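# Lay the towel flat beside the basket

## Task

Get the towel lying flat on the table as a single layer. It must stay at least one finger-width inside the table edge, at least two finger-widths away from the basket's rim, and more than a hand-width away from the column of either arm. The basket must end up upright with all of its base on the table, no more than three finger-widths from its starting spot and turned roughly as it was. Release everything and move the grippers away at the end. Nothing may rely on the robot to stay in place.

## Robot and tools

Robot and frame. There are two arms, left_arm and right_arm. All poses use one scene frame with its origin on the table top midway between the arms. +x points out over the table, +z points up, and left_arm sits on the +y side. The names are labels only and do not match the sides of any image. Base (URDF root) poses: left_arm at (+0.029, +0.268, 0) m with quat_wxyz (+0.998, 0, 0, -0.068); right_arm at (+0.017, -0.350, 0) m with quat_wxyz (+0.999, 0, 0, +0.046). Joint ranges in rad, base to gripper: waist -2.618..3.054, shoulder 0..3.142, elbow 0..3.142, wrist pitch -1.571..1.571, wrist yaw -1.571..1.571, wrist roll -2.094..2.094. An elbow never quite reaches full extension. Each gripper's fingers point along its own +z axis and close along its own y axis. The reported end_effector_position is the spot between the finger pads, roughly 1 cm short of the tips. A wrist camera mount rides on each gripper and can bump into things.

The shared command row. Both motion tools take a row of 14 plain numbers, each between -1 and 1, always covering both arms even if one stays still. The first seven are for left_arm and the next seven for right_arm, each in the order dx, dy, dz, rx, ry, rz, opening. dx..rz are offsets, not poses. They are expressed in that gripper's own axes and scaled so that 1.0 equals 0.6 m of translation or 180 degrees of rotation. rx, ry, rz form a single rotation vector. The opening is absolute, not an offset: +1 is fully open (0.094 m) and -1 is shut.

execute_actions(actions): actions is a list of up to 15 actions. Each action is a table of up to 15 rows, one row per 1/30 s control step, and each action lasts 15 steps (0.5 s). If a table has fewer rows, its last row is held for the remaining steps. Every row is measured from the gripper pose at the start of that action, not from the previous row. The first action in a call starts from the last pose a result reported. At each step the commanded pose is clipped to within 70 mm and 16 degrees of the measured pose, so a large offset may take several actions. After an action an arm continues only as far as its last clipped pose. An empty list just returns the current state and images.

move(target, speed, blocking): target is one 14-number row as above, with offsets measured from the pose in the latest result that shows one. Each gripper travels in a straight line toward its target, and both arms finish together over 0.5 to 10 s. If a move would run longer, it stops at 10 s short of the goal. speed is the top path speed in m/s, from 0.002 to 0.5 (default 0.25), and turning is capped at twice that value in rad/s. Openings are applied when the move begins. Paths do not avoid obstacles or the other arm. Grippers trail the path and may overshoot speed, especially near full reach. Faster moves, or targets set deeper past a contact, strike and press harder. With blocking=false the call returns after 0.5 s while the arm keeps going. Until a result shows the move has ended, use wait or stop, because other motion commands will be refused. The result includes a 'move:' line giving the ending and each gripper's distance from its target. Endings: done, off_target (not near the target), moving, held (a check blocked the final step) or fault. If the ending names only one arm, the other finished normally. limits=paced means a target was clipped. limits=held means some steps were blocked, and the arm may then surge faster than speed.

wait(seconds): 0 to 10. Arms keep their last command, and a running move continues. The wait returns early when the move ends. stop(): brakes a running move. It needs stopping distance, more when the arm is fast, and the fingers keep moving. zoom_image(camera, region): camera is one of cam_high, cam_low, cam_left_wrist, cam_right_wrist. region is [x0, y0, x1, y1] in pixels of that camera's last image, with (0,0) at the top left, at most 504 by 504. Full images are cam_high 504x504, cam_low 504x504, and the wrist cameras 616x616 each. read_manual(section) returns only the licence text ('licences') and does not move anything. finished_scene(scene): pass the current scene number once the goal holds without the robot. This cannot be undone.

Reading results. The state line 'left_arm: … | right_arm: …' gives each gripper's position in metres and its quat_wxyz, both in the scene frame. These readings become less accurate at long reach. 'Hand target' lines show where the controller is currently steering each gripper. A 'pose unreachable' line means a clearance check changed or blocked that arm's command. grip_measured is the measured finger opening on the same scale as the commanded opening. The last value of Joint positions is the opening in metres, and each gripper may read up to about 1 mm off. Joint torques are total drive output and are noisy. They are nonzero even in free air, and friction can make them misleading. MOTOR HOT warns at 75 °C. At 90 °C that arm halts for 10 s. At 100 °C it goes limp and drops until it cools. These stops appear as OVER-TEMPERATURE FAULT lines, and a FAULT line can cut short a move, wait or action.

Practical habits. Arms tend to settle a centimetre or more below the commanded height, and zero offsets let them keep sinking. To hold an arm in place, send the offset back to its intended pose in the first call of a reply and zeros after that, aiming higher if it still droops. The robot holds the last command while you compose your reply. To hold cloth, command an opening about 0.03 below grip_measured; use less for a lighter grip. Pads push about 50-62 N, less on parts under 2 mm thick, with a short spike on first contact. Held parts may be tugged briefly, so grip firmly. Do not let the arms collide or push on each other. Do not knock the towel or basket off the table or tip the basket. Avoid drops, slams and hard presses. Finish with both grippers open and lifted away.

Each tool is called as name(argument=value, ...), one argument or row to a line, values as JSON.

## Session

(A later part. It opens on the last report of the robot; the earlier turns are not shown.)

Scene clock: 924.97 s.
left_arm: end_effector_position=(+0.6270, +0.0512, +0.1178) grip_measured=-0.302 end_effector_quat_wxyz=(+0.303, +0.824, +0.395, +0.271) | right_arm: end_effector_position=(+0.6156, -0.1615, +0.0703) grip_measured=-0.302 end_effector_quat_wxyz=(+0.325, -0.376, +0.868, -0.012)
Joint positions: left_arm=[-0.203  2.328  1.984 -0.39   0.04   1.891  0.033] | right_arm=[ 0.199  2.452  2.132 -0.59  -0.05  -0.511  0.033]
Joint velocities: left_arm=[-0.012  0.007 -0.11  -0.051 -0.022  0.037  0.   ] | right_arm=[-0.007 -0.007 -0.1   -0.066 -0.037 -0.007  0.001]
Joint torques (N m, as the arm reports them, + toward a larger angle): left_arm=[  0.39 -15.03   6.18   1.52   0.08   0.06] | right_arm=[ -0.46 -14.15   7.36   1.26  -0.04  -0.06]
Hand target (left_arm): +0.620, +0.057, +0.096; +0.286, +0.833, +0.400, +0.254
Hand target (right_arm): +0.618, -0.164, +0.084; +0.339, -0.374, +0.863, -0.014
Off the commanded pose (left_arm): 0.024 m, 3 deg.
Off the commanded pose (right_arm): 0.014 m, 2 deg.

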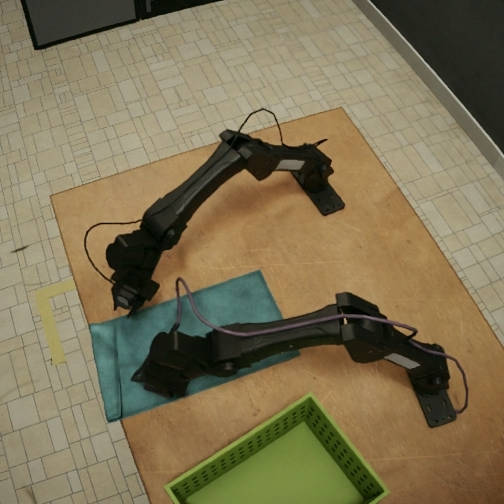

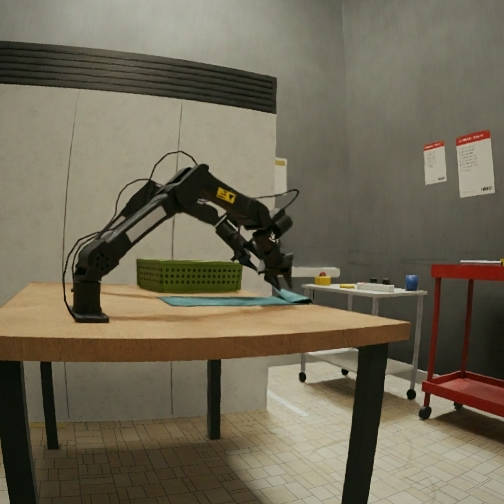

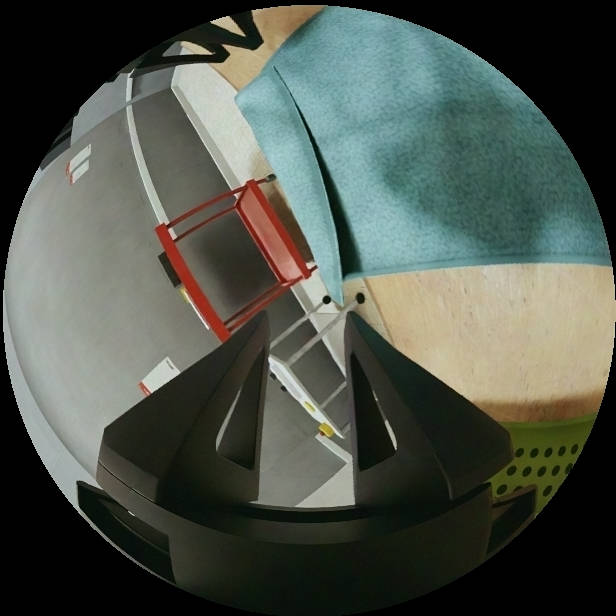

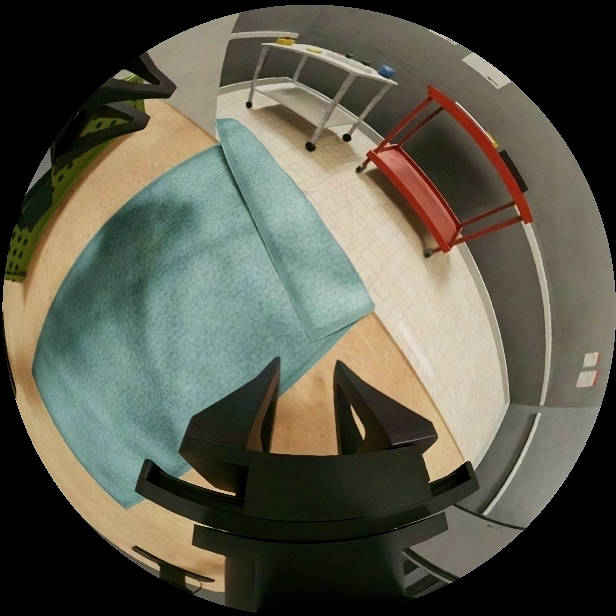

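move(
  target=[-0.354,-0.315,-0.450,0.2617,0.126,-0.436,0.0,0.2718,0.3915,-0.4283,-0.0877,0.1916,0.0099,0.0],
  speed=0.25,
)

Scene clock: 956.80 s.
left_arm: end_effector_position=(+0.2455, +0.0482, +0.1223) grip_measured=-0.002 end_effector_quat_wxyz=(+0.014, +0.390, +0.921, +0.002) | right_arm: end_effector_position=(+0.2411, -0.1589, +0.1143) grip_measured=-0.002 end_effector_quat_wxyz=(-0.006, -0.383, +0.924, -0.004)
Joint positions: left_arm=[-0.67   1.689  1.408 -1.266 -0.016 -0.004  0.047] | right_arm=[ 0.614  1.672  1.358 -1.27   0.003 -0.08   0.047]
Joint velocities: left_arm=[-0.012 -0.022  0.002 -0.081  0.051 -0.139 -0.   ] | right_arm=[-0.012  0.002  0.017 -0.081 -0.007  0.037  0.001]
Joint torques (N m, as the arm reports them, + toward a larger angle): left_arm=[ -0.36 -10.16   4.88   0.17   0.12  -0.08] | right_arm=[ 0.66 -8.59  5.66  0.1  -0.1   0.11]
Hand target (left_arm): +0.236, +0.052, +0.121; +0.003, +0.387, +0.922, +0.000
Hand target (right_arm): +0.235, -0.158, +0.121; -0.000, -0.384, +0.924, +0.004
Off the commanded pose (left_arm): 0.011 m, 2 deg.
Off the commanded pose (right_arm): 0.009 m, 1 deg.
move: off_target (left_arm)

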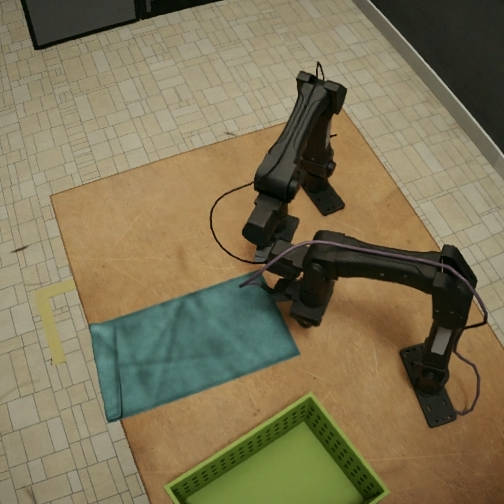

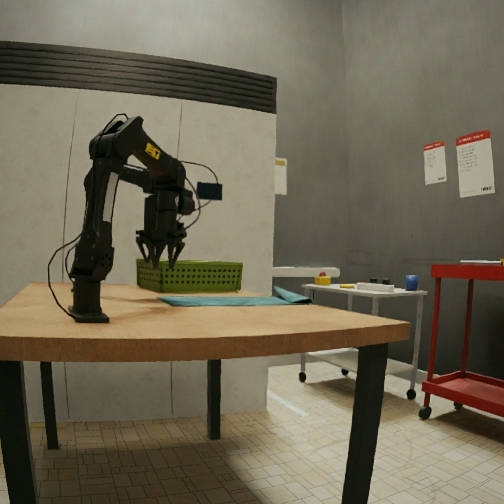

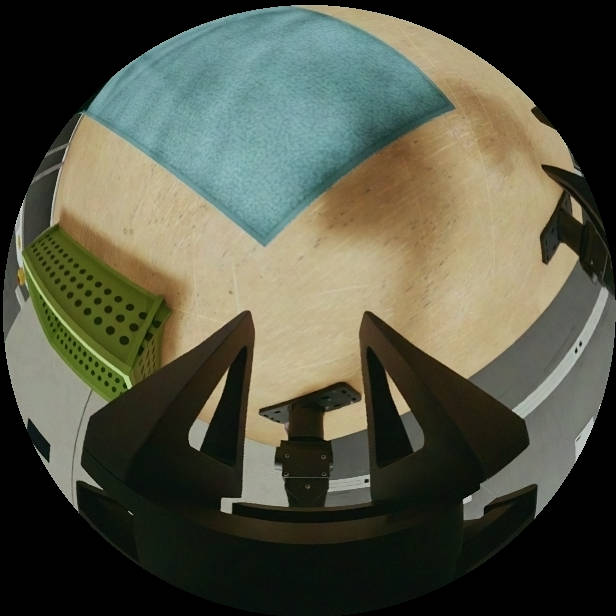

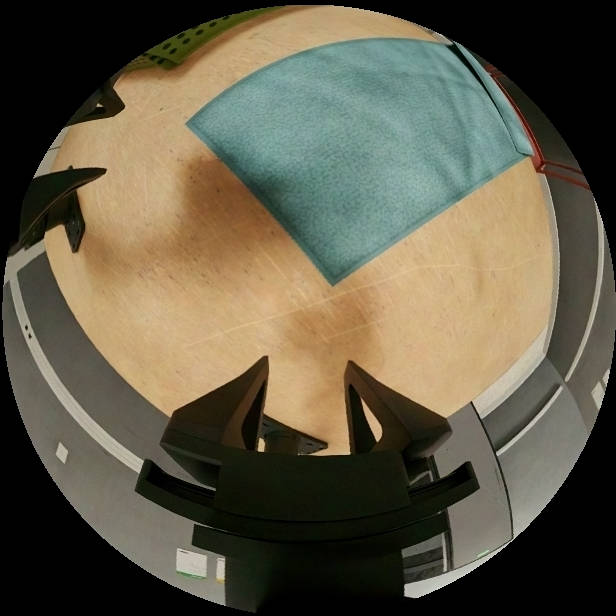

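move(
  target=[-0.0113,0.0308,0.1167,0,0,0,0.0,-0.0236,-0.0283,0.1033,0,0,0,0.0],
  speed=0.15,
)

Scene clock: 968.03 s.
left_arm: end_effector_position=(+0.2663, +0.0507, +0.0583) grip_measured=-0.002 end_effector_quat_wxyz=(+0.020, +0.388, +0.921, +0.000) | right_arm: end_effector_position=(+0.2582, -0.1605, +0.0542) grip_measured=-0.002 end_effector_quat_wxyz=(-0.009, -0.385, +0.923, -0.004)
Joint positions: left_arm=[-0.618  1.766  1.24  -1.008 -0.014  0.046  0.047] | right_arm=[ 0.574  1.766  1.224 -1.048  0.003 -0.124  0.047]
Joint velocities: left_arm=[-0.007  0.002 -0.007  0.007 -0.022 -0.007 -0.   ] | right_arm=[ 0.012  0.002 -0.012  0.037  0.037  0.037  0.001]
Joint torques (N m, as the arm reports them, + toward a larger angle): left_arm=[ 0.44 -8.9   5.11  0.39  0.01  0.16] | right_arm=[-0.76 -6.25  5.72  0.32  0.02 -0.08]
Hand target (left_arm): +0.265, +0.055, +0.053; +0.014, +0.390, +0.921, +0.002
Hand target (right_arm): +0.262, -0.162, +0.052; -0.006, -0.383, +0.924, -0.004
Off the commanded pose (left_arm): 0.008 m, 1 deg.
Off the commanded pose (right_arm): 0.005 m, 0 deg.
move: done

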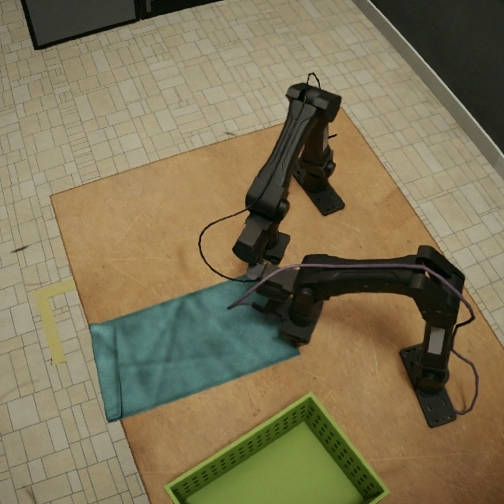

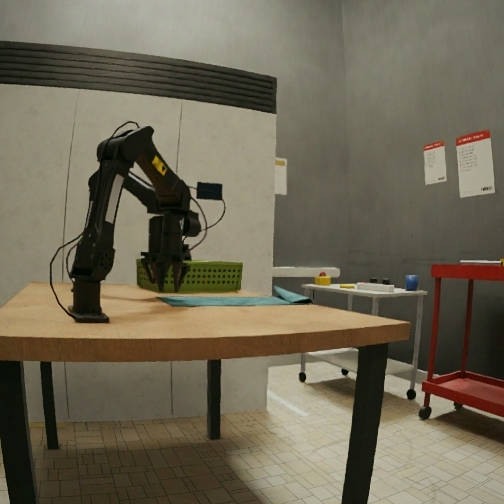

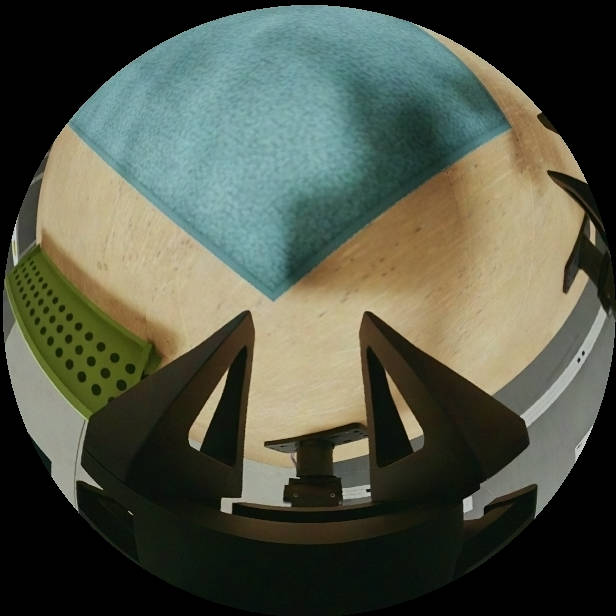

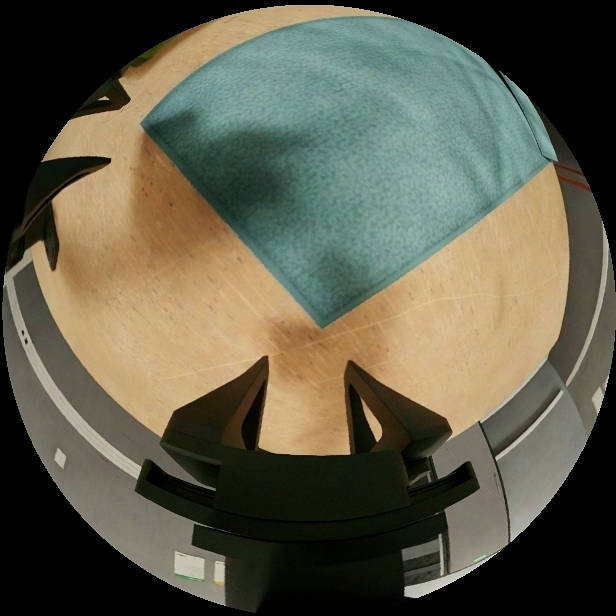

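move(
  target=[-0.0417,0.0283,0.0467,0,0,0,0.0,-0.05,-0.0183,0.04,0,0,0,0.0],
  speed=0.1,
)

Scene clock: 976.50 s.
left_arm: end_effector_position=(+0.2867, +0.0501, +0.0273) grip_measured=-0.002 end_effector_quat_wxyz=(+0.006, +0.387, +0.922, +0.006) | right_arm: end_effector_position=(+0.2745, -0.1523, +0.0253) grip_measured=-0.002 end_effector_quat_wxyz=(-0.026, -0.386, +0.922, -0.008)
Joint positions: left_arm=[-0.578  1.887  1.265 -0.941 -0.014  0.081  0.047] | right_arm=[ 0.563  1.898  1.271 -0.998  0.003 -0.138  0.047]
Joint velocities: left_arm=[-0.002 -0.002 -0.022  0.022 -0.007 -0.051 -0.   ] | right_arm=[-0.022  0.002  0.002 -0.066 -0.066 -0.007  0.001]
Joint torques (N m, as the arm reports them, + toward a larger angle): left_arm=[ 0.39 -9.43  9.22  0.38  0.    0.12] | right_arm=[-0.82 -6.92  8.46  0.22  0.02 -0.1 ]
Hand target (left_arm): +0.296, +0.044, +0.032; +0.020, +0.389, +0.921, +0.001
Hand target (right_arm): +0.286, -0.148, +0.030; -0.009, -0.385, +0.923, -0.005
Off the commanded pose (left_arm): 0.012 m, 2 deg.
Off the commanded pose (right_arm): 0.014 m, 2 deg.
move: off_target (left_arm, right_arm)

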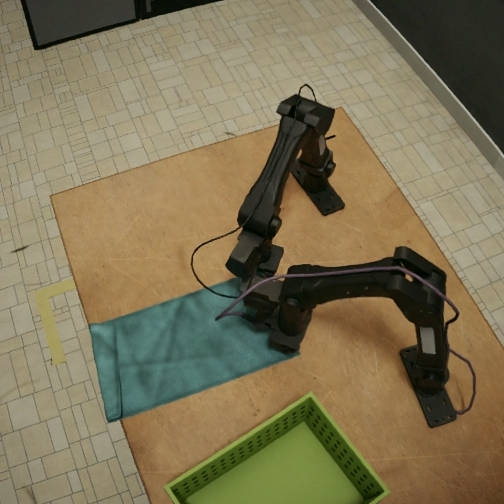

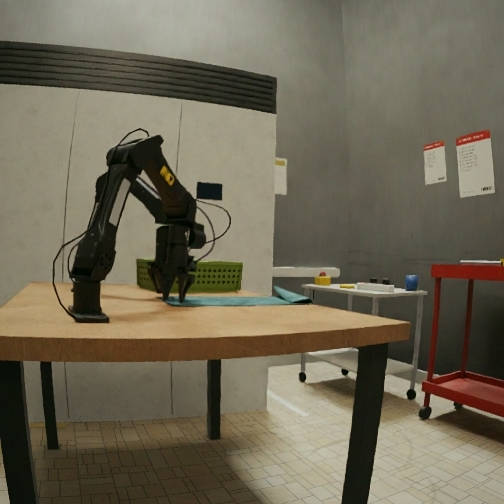

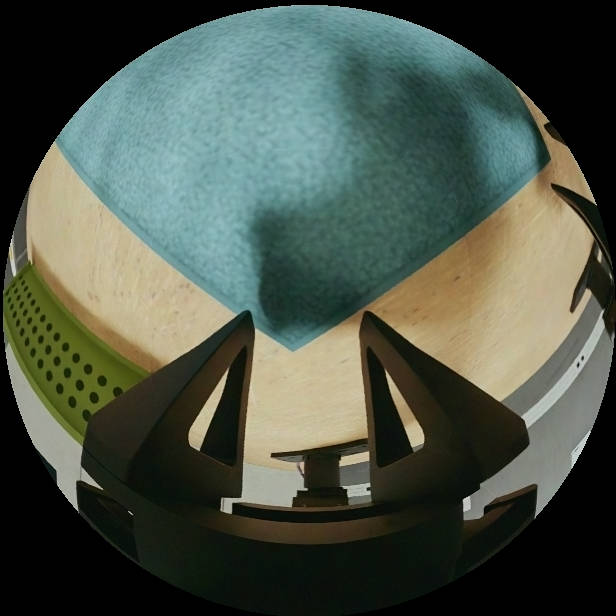

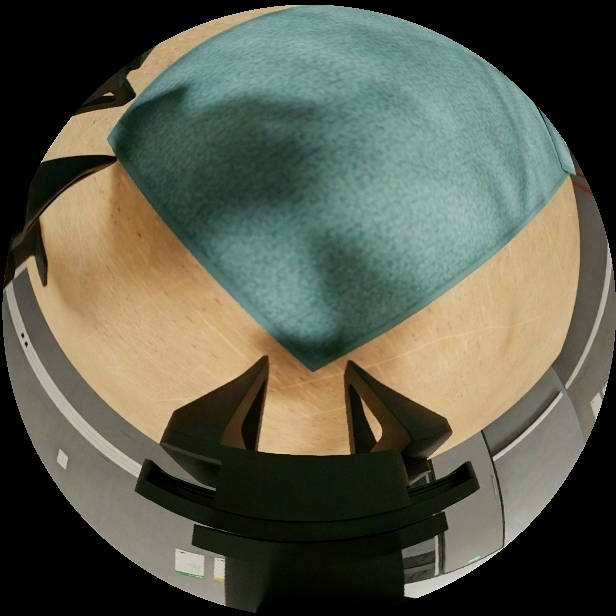

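move(
  target=[-0.0167,0.0117,0.02,0,0,0,0.0,-0.03,-0.0083,0.0167,0,0,0,0.0],
  speed=0.05,
)

Scene clock: 982.83 s.
left_arm: end_effector_position=(+0.2890, +0.0525, +0.0143) grip_measured=-0.002 end_effector_quat_wxyz=(-0.005, +0.385, +0.923, +0.009) | right_arm: end_effector_position=(+0.2780, -0.1497, +0.0152) grip_measured=-0.002 end_effector_quat_wxyz=(-0.041, -0.386, +0.921, -0.013)
Joint positions: left_arm=[-0.568  1.927  1.265 -0.924 -0.014  0.088  0.047] | right_arm=[ 0.563  1.957  1.307 -1.007  0.003 -0.139  0.047]
Joint velocities: left_arm=[-0.002  0.002 -0.002 -0.022 -0.066  0.022  0.001] | right_arm=[-0.017  0.012  0.007 -0.081  0.022  0.037 -0.001]
Joint torques (N m, as the arm reports them, + toward a larger angle): left_arm=[ 0.57 -9.28  8.5   0.37  0.    0.13] | right_arm=[-0.49 -6.43  8.17  0.24  0.01 -0.08]
Hand target (left_arm): +0.299, +0.048, +0.016; +0.006, +0.386, +0.922, +0.006
Hand target (right_arm): +0.290, -0.144, +0.015; -0.026, -0.386, +0.922, -0.009
Off the commanded pose (left_arm): 0.011 m, 1 deg.
Off the commanded pose (right_arm): 0.014 m, 2 deg.
move: off_target (left_arm, right_arm)

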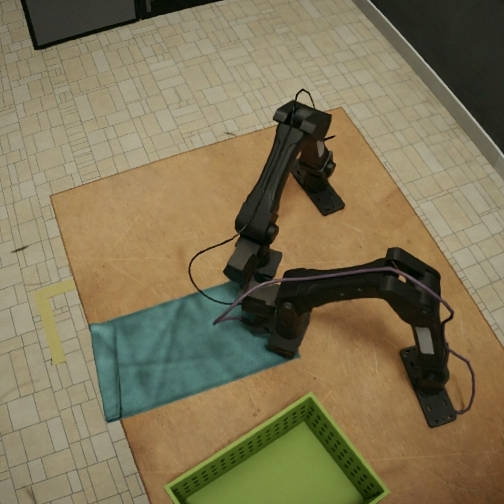

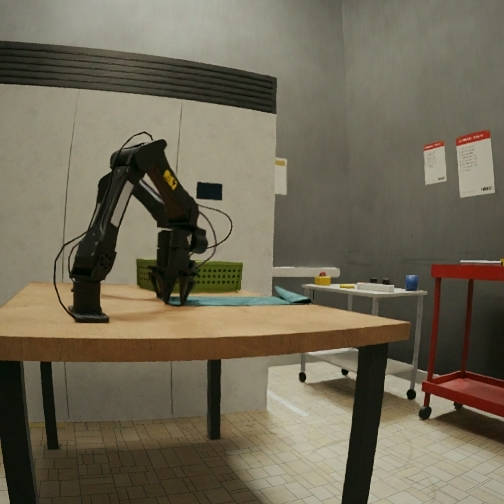

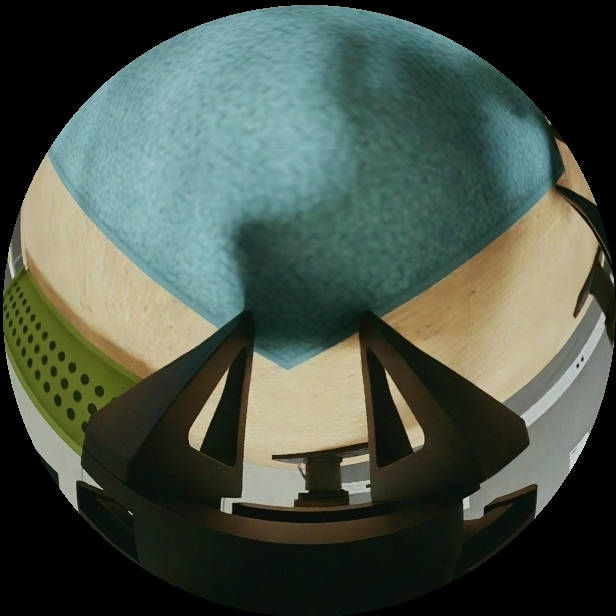

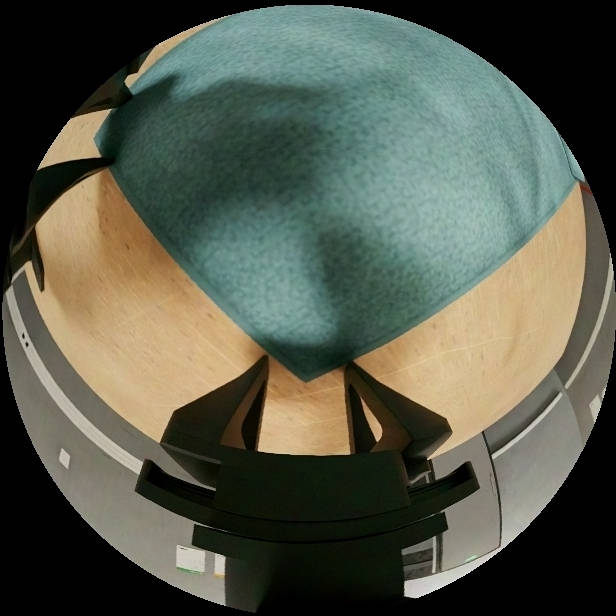

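execute_actions(
  actions=[
    [[0,0.02,0,0,0,0,0.0,-0.035,0,0,0,0,0,0.0]],
    [[0,0,0,0,0,0,0.0,0,0,0,0,0,0,0.0]],
  ],
)

Scene clock: 986.03 s.
left_arm: end_effector_position=(+0.2944, +0.0593, +0.0143) grip_measured=-0.002 end_effector_quat_wxyz=(-0.006, +0.384, +0.923, +0.008) | right_arm: end_effector_position=(+0.2835, -0.1455, +0.0156) grip_measured=-0.002 end_effector_quat_wxyz=(-0.057, -0.383, +0.922, -0.017)
Joint positions: left_arm=[-0.541  1.927  1.265 -0.924 -0.011  0.112  0.047] | right_arm=[ 0.563  2.011  1.383 -1.063  0.004 -0.133  0.047]
Joint velocities: left_arm=[-0.022  0.012  0.002  0.007  0.081  0.007 -0.001] | right_arm=[ 0.012  0.002  0.007 -0.037 -0.007 -0.022  0.001]
Joint torques (N m, as the arm reports them, + toward a larger angle): left_arm=[  0.09 -10.44   6.4    0.21   0.03   0.  ] | right_arm=[ 0.   -8.18  5.67  0.01  0.01 -0.01]
Hand target (left_arm): +0.294, +0.059, +0.014; -0.006, +0.384, +0.923, +0.008
Hand target (right_arm): +0.284, -0.145, +0.016; -0.057, -0.383, +0.922, -0.017
Off the commanded pose (left_arm): 0.000 m, 0 deg.
Off the commanded pose (right_arm): 0.000 m, 0 deg.
pose unreachable (right arm): on one or more control steps of this call, first in action 0 (counted from 0), this arm could not follow its commanded pose, so it was not sent that pose on those steps. It may still have moved: this result reports where it is.
cause: the commanded pose would bring a part of the arm too close to another arm (this arm's wrist (the part past joint 4) and the other arm's wrist (the part past joint 4)).

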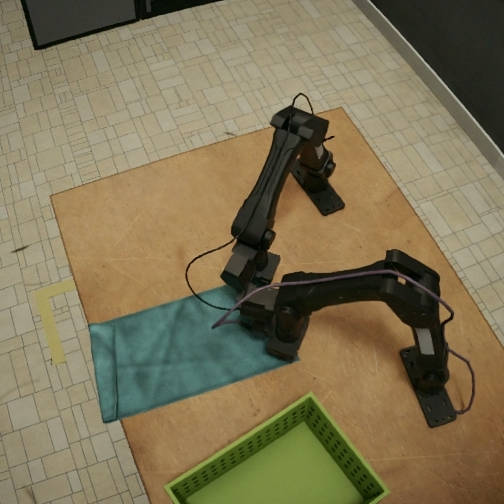

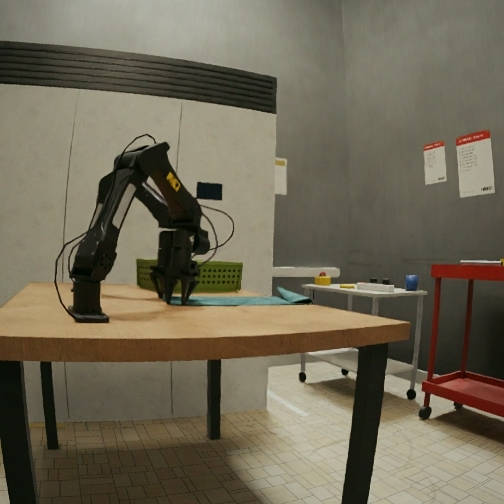

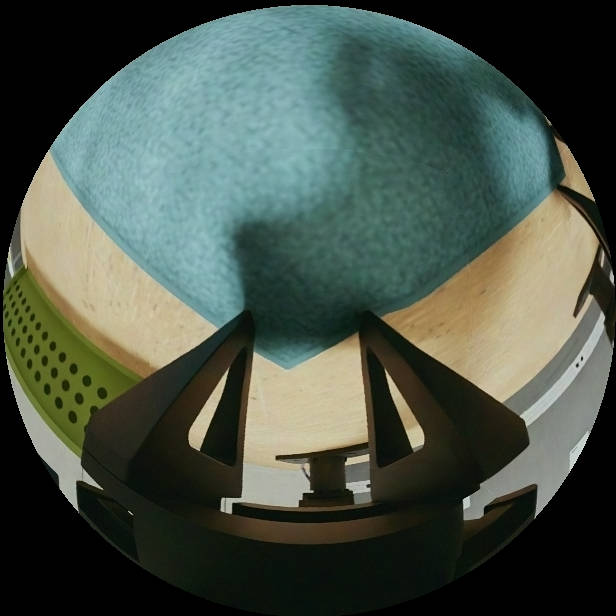

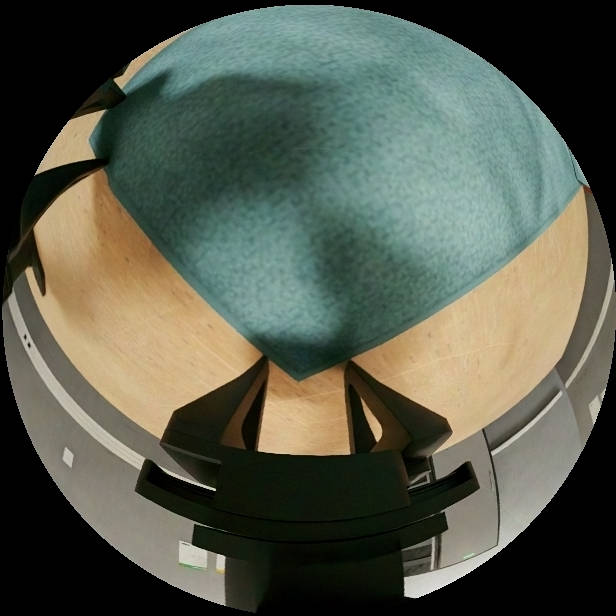

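execute_actions(
  actions=[
    [[0,0,0,0,0,0,-0.3,0,0,0,0,0,0,-0.3],[0,0,0,0,0,0,-0.35,0,0,0,0,0,0,-0.35],[0,0,0,0,0,0,-0.4,0,0,0,0,0,0,-0.4],[0,0,0,0,0,0,-0.45,0,0,0,0,0,0,-0.45],[0,0,0,0,0,0,-0.5,0,0,0,0,0,0,-0.5],[0,0,0,0,0,0,-0.55,0,0,0,0,0,0,-0.55],[0,0,0,0,0,0,-0.6,0,0,0,0,0,0,-0.6],[0,0,0,0,0,0,-0.65,0,0,0,0,0,0,-0.65],[0,0,0,0,0,0,-0.7,0,0,0,0,0,0,-0.7]],
    [[0,0,0,0,0,0,-0.8,0,0,0,0,0,0,-0.8],[0,0,0,0,0,0,-0.85,0,0,0,0,0,0,-0.85],[0,0,0,0,0,0,-0.9,0,0,0,0,0,0,-0.9],[0,0,0,0,0,0,-0.95,0,0,0,0,0,0,-0.95],[0,0,0,0,0,0,-1,0,0,0,0,0,0,-1]],
    [[0,0,0,0,0,0,-1,0,0,0,0,0,0,-1]],
  ],
)

Scene clock: 994.17 s.
left_arm: end_effector_position=(+0.2944, +0.0593, +0.0143) grip_measured=-0.962 end_effector_quat_wxyz=(-0.006, +0.384, +0.923, +0.008) | right_arm: end_effector_position=(+0.2837, -0.1458, +0.0156) grip_measured=-0.994 end_effector_quat_wxyz=(-0.057, -0.383, +0.922, -0.018)
Joint positions: left_arm=[-0.541  1.927  1.265 -0.924 -0.011  0.112  0.002] | right_arm=[ 0.563  2.011  1.383 -1.064  0.006 -0.133  0.   ]
Joint velocities: left_arm=[ 0.007 -0.007  0.002  0.007 -0.007  0.051  0.   ] | right_arm=[-0.017  0.007 -0.002 -0.066 -0.037  0.022  0.001]
Joint torques (N m, as the arm reports them, + toward a larger angle): left_arm=[ -0.07 -10.48   6.4    0.27   0.     0.01] | right_arm=[-0.01 -8.19  5.66  0.    0.01 -0.01]
Hand target (left_arm): +0.294, +0.059, +0.014; -0.006, +0.384, +0.923, +0.008
Hand target (right_arm): +0.284, -0.146, +0.016; -0.057, -0.383, +0.922, -0.018
Off the commanded pose (left_arm): 0.000 m, 0 deg.
Off the commanded pose (right_arm): 0.000 m, 0 deg.

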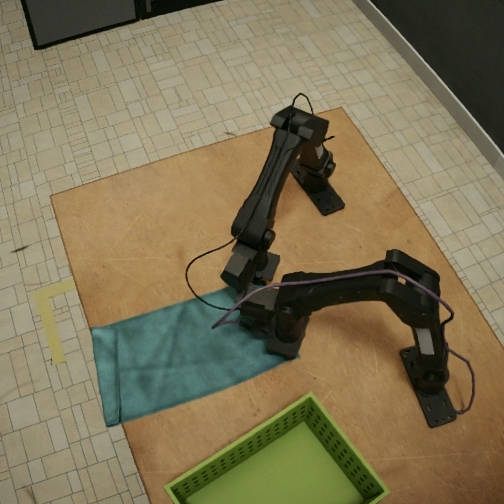

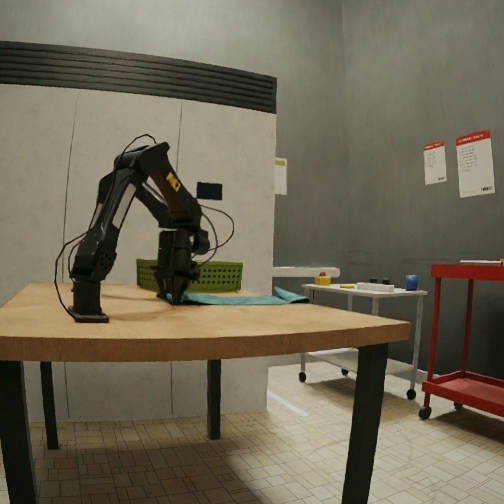

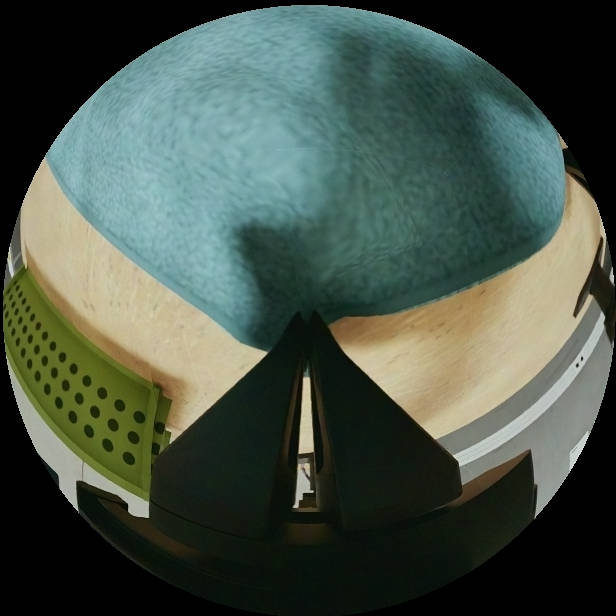

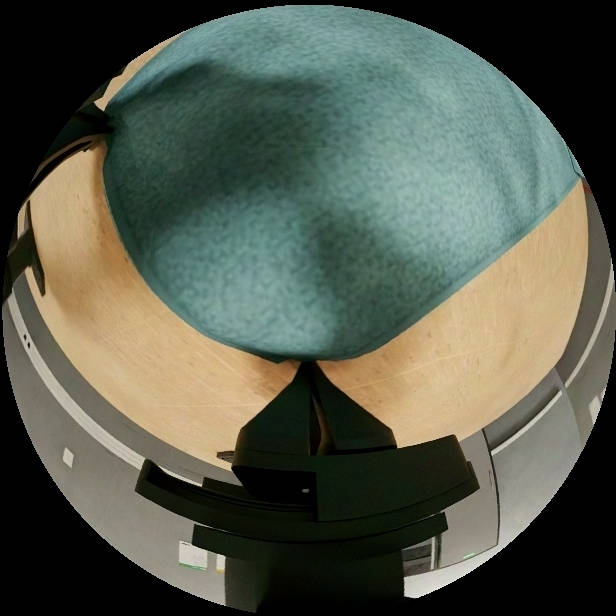

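execute_actions(
  actions=[
    [[0,0,0,0,0,0,-1,0,0,0,0,0,0,0.0]],
    [[0,0,0,0,0,0,-1,0,0,-0.03,0,-0.1,0,0.0]],
    [[0,0,0,0,0,0,-1,0,0,0,0,-0.03,0,0.0]],
  ],
)

Scene clock: 1005.77 s.
left_arm: end_effector_position=(+0.2944, +0.0593, +0.0143) grip_measured=-0.962 end_effector_quat_wxyz=(-0.006, +0.384, +0.923, +0.008) | right_arm: end_effector_position=(+0.2721, -0.1524, +0.0183) grip_measured=-0.003 end_effector_quat_wxyz=(+0.085, -0.382, +0.919, +0.036)
Joint positions: left_arm=[-0.541  1.927  1.265 -0.924 -0.011  0.112  0.002] | right_arm=[ 0.55   1.703  0.977 -0.662 -0.029 -0.144  0.047]
Joint velocities: left_arm=[-0.002  0.007  0.012  0.081  0.037 -0.051  0.   ] | right_arm=[-0.022  0.012 -0.012 -0.022  0.022 -0.022  0.   ]
Joint torques (N m, as the arm reports them, + toward a larger angle): left_arm=[ -0.09 -10.46   6.42   0.24   0.03   0.  ] | right_arm=[-0.6  -8.67  5.69  0.69 -0.1  -0.06]
Hand target (left_arm): +0.294, +0.059, +0.014; -0.006, +0.384, +0.923, +0.008
Hand target (right_arm): +0.278, -0.149, +0.029; +0.109, -0.381, +0.917, +0.047
Off the commanded pose (left_arm): 0.000 m, 0 deg.
Off the commanded pose (right_arm): 0.013 m, 3 deg.

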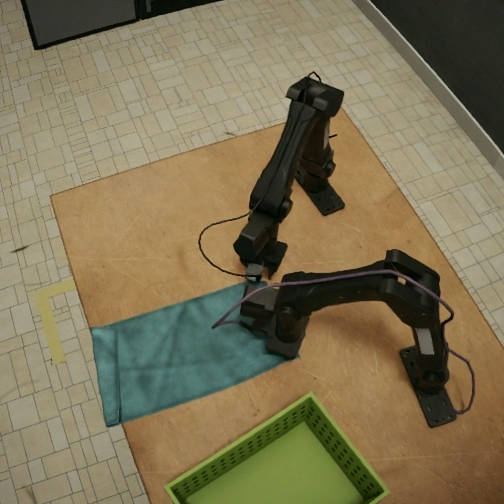

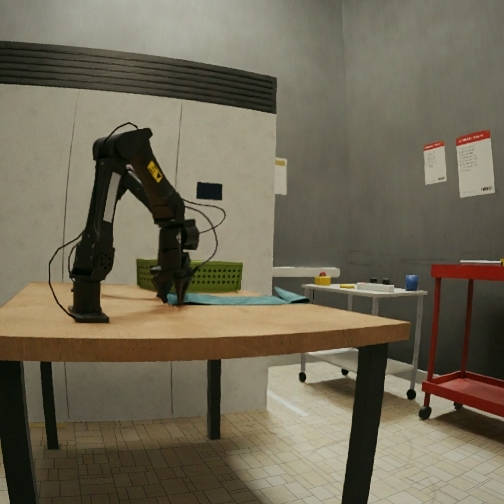

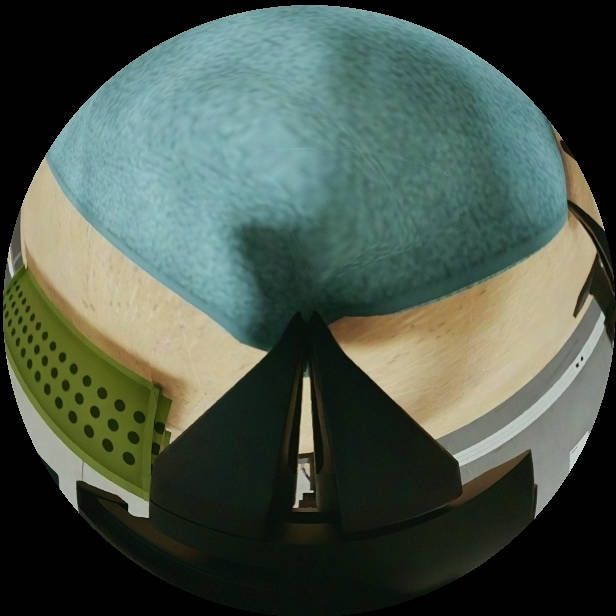

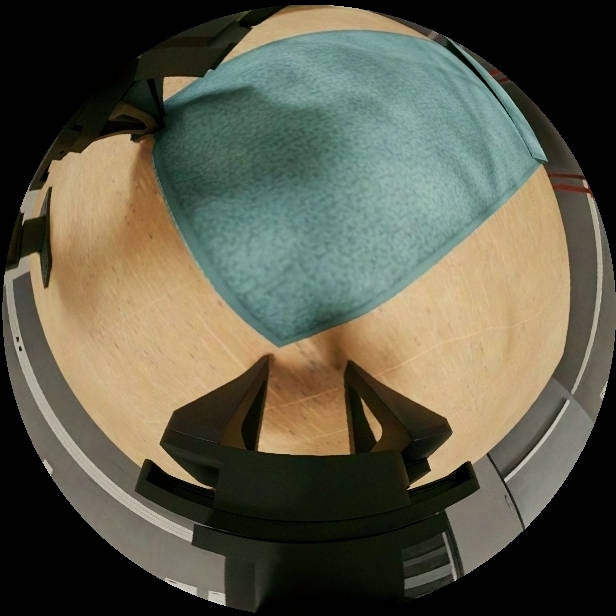

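execute_actions(
  actions=[
    [[0,0,0,0,0,0,-1,-0.006,0,-0.033,0,0,0,0.0],[0,0,0,0,0,0,-1,-0.006,0,-0.033,0,0,0,0.0],[0,0,0,0,0,0,-1,-0.006,0,-0.033,0,0,0,0.0],[0,0,0,0,0,0,-1,-0.006,0,-0.033,0,0,0,0.0],[0,0,0,0,0,0,-1,-0.006,0,-0.033,0,0,0,0.0],[0,0,0,0,0,0,-1,-0.03,0.01,-0.028,0,0,0,0.0],[0,0,0,0,0,0,-1,-0.05,0.02,-0.022,0,0,0,0.0],[0,0,0,0,0,0,-1,-0.0715,0.027,-0.0172,0,0,0,0.0]],
    [[0,0,0,0,0,0,-1,0,0,0,0,0,0,0.0]],
  ],
)

Scene clock: 1015.37 s.
left_arm: end_effector_position=(+0.2944, +0.0593, +0.0143) grip_measured=-0.962 end_effector_quat_wxyz=(-0.006, +0.384, +0.923, +0.008) | right_arm: end_effector_position=(+0.2870, -0.1137, +0.0343) grip_measured=-0.003 end_effector_quat_wxyz=(+0.087, -0.388, +0.917, +0.041)
Joint positions: left_arm=[-0.541  1.927  1.265 -0.924 -0.011  0.112  0.002] | right_arm=[ 0.613  1.798  1.16  -0.742 -0.025 -0.094  0.047]
Joint velocities: left_arm=[ 0.002 -0.002 -0.012 -0.066 -0.051 -0.037  0.   ] | right_arm=[-0.002 -0.002  0.027 -0.139 -0.066  0.022  0.   ]
Joint torques (N m, as the arm reports them, + toward a larger angle): left_arm=[ -0.01 -10.52   6.25   0.24   0.     0.  ] | right_arm=[ 0.07 -6.92  6.32  0.52 -0.02 -0.01]
Hand target (left_arm): +0.294, +0.059, +0.014; -0.006, +0.384, +0.923, +0.008
Hand target (right_arm): +0.287, -0.114, +0.034; +0.088, -0.388, +0.916, +0.041
Off the commanded pose (left_arm): 0.000 m, 0 deg.
Off the commanded pose (right_arm): 0.000 m, 0 deg.

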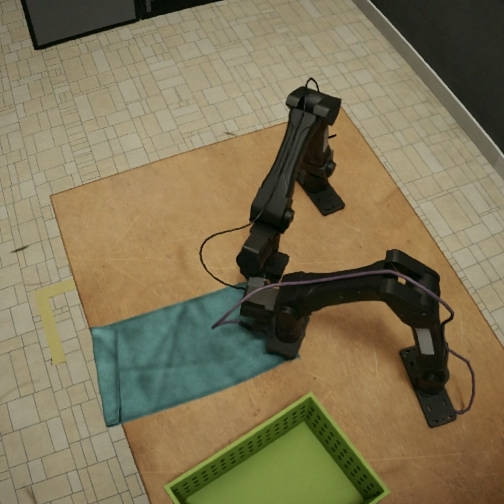

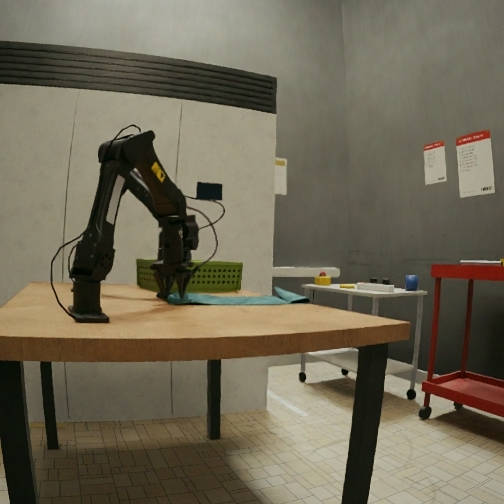

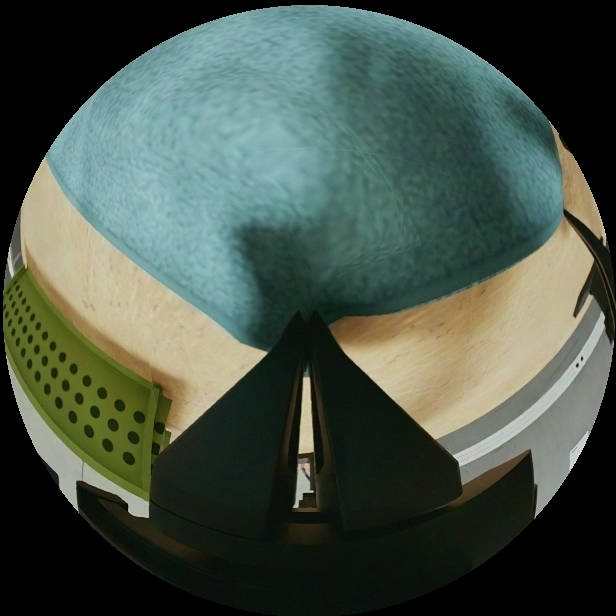

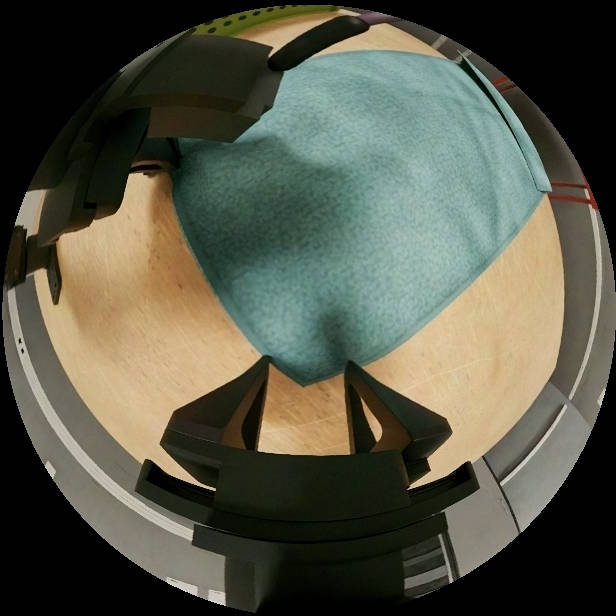

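execute_actions(
  actions=[
    [[0,0,0,0,0,0,-1,-0.01,0,0.036,0,0,0,0.0]],
    [[0,0,0,0,0,0,-1,0,0,0,0,0,0,0.0]],
  ],
)

Scene clock: 1020.67 s.
left_arm: end_effector_position=(+0.2944, +0.0593, +0.0143) grip_measured=-0.962 end_effector_quat_wxyz=(-0.006, +0.384, +0.923, +0.008) | right_arm: end_effector_position=(+0.2922, -0.1097, +0.0174) grip_measured=-0.003 end_effector_quat_wxyz=(+0.084, -0.388, +0.917, +0.039)
Joint positions: left_arm=[-0.541  1.927  1.265 -0.924 -0.011  0.112  0.002] | right_arm=[ 0.613  1.853  1.16  -0.694 -0.024 -0.094  0.047]
Joint velocities: left_arm=[-0.002 -0.002 -0.007 -0.022 -0.095  0.051  0.001] | right_arm=[-0.012 -0.002 -0.017 -0.007 -0.095 -0.022 -0.001]
Joint torques (N m, as the arm reports them, + toward a larger angle): left_arm=[  0.04 -10.39   6.43   0.28   0.01   0.01] | right_arm=[-0.02 -7.3   6.1   0.51  0.   -0.01]
Hand target (left_arm): +0.294, +0.059, +0.014; -0.006, +0.384, +0.923, +0.008
Hand target (right_arm): +0.292, -0.110, +0.017; +0.084, -0.388, +0.917, +0.039
Off the commanded pose (left_arm): 0.000 m, 0 deg.
Off the commanded pose (right_arm): 0.000 m, 0 deg.

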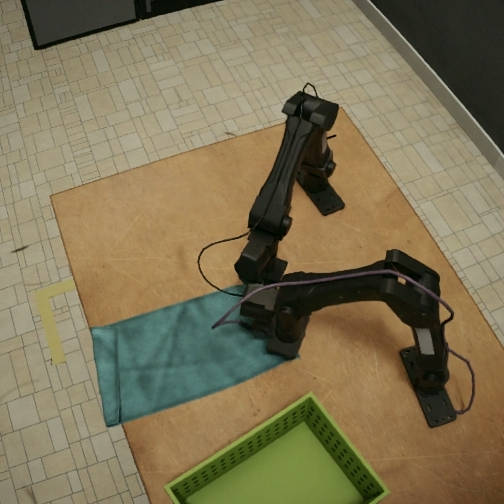

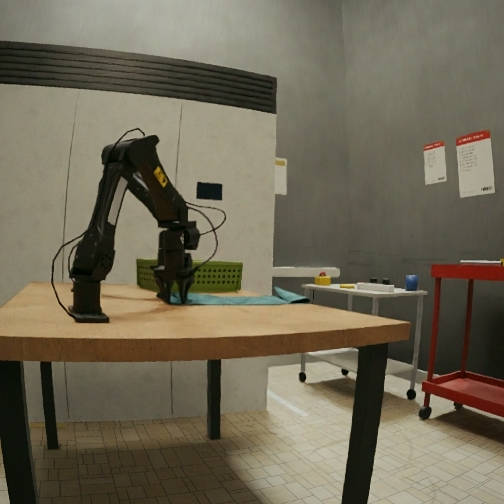

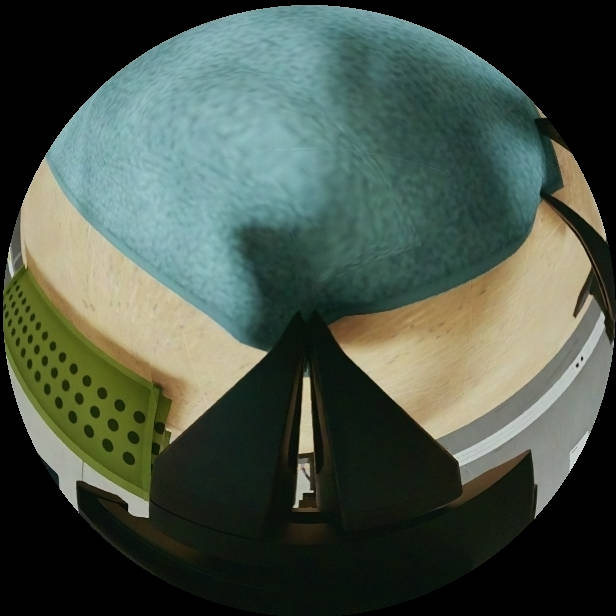

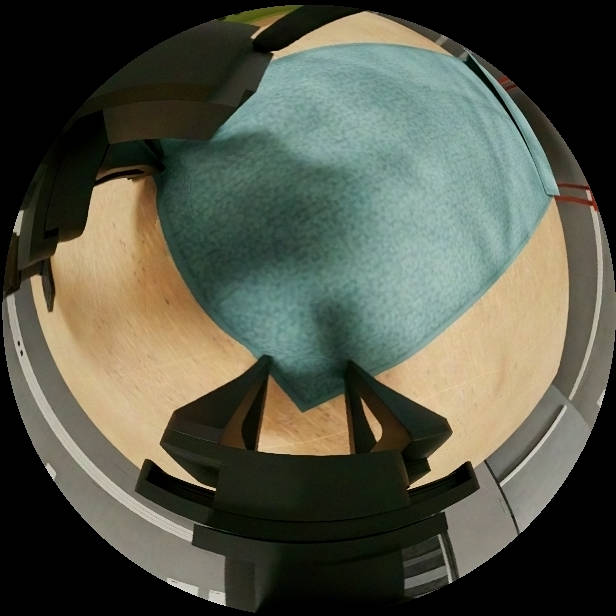

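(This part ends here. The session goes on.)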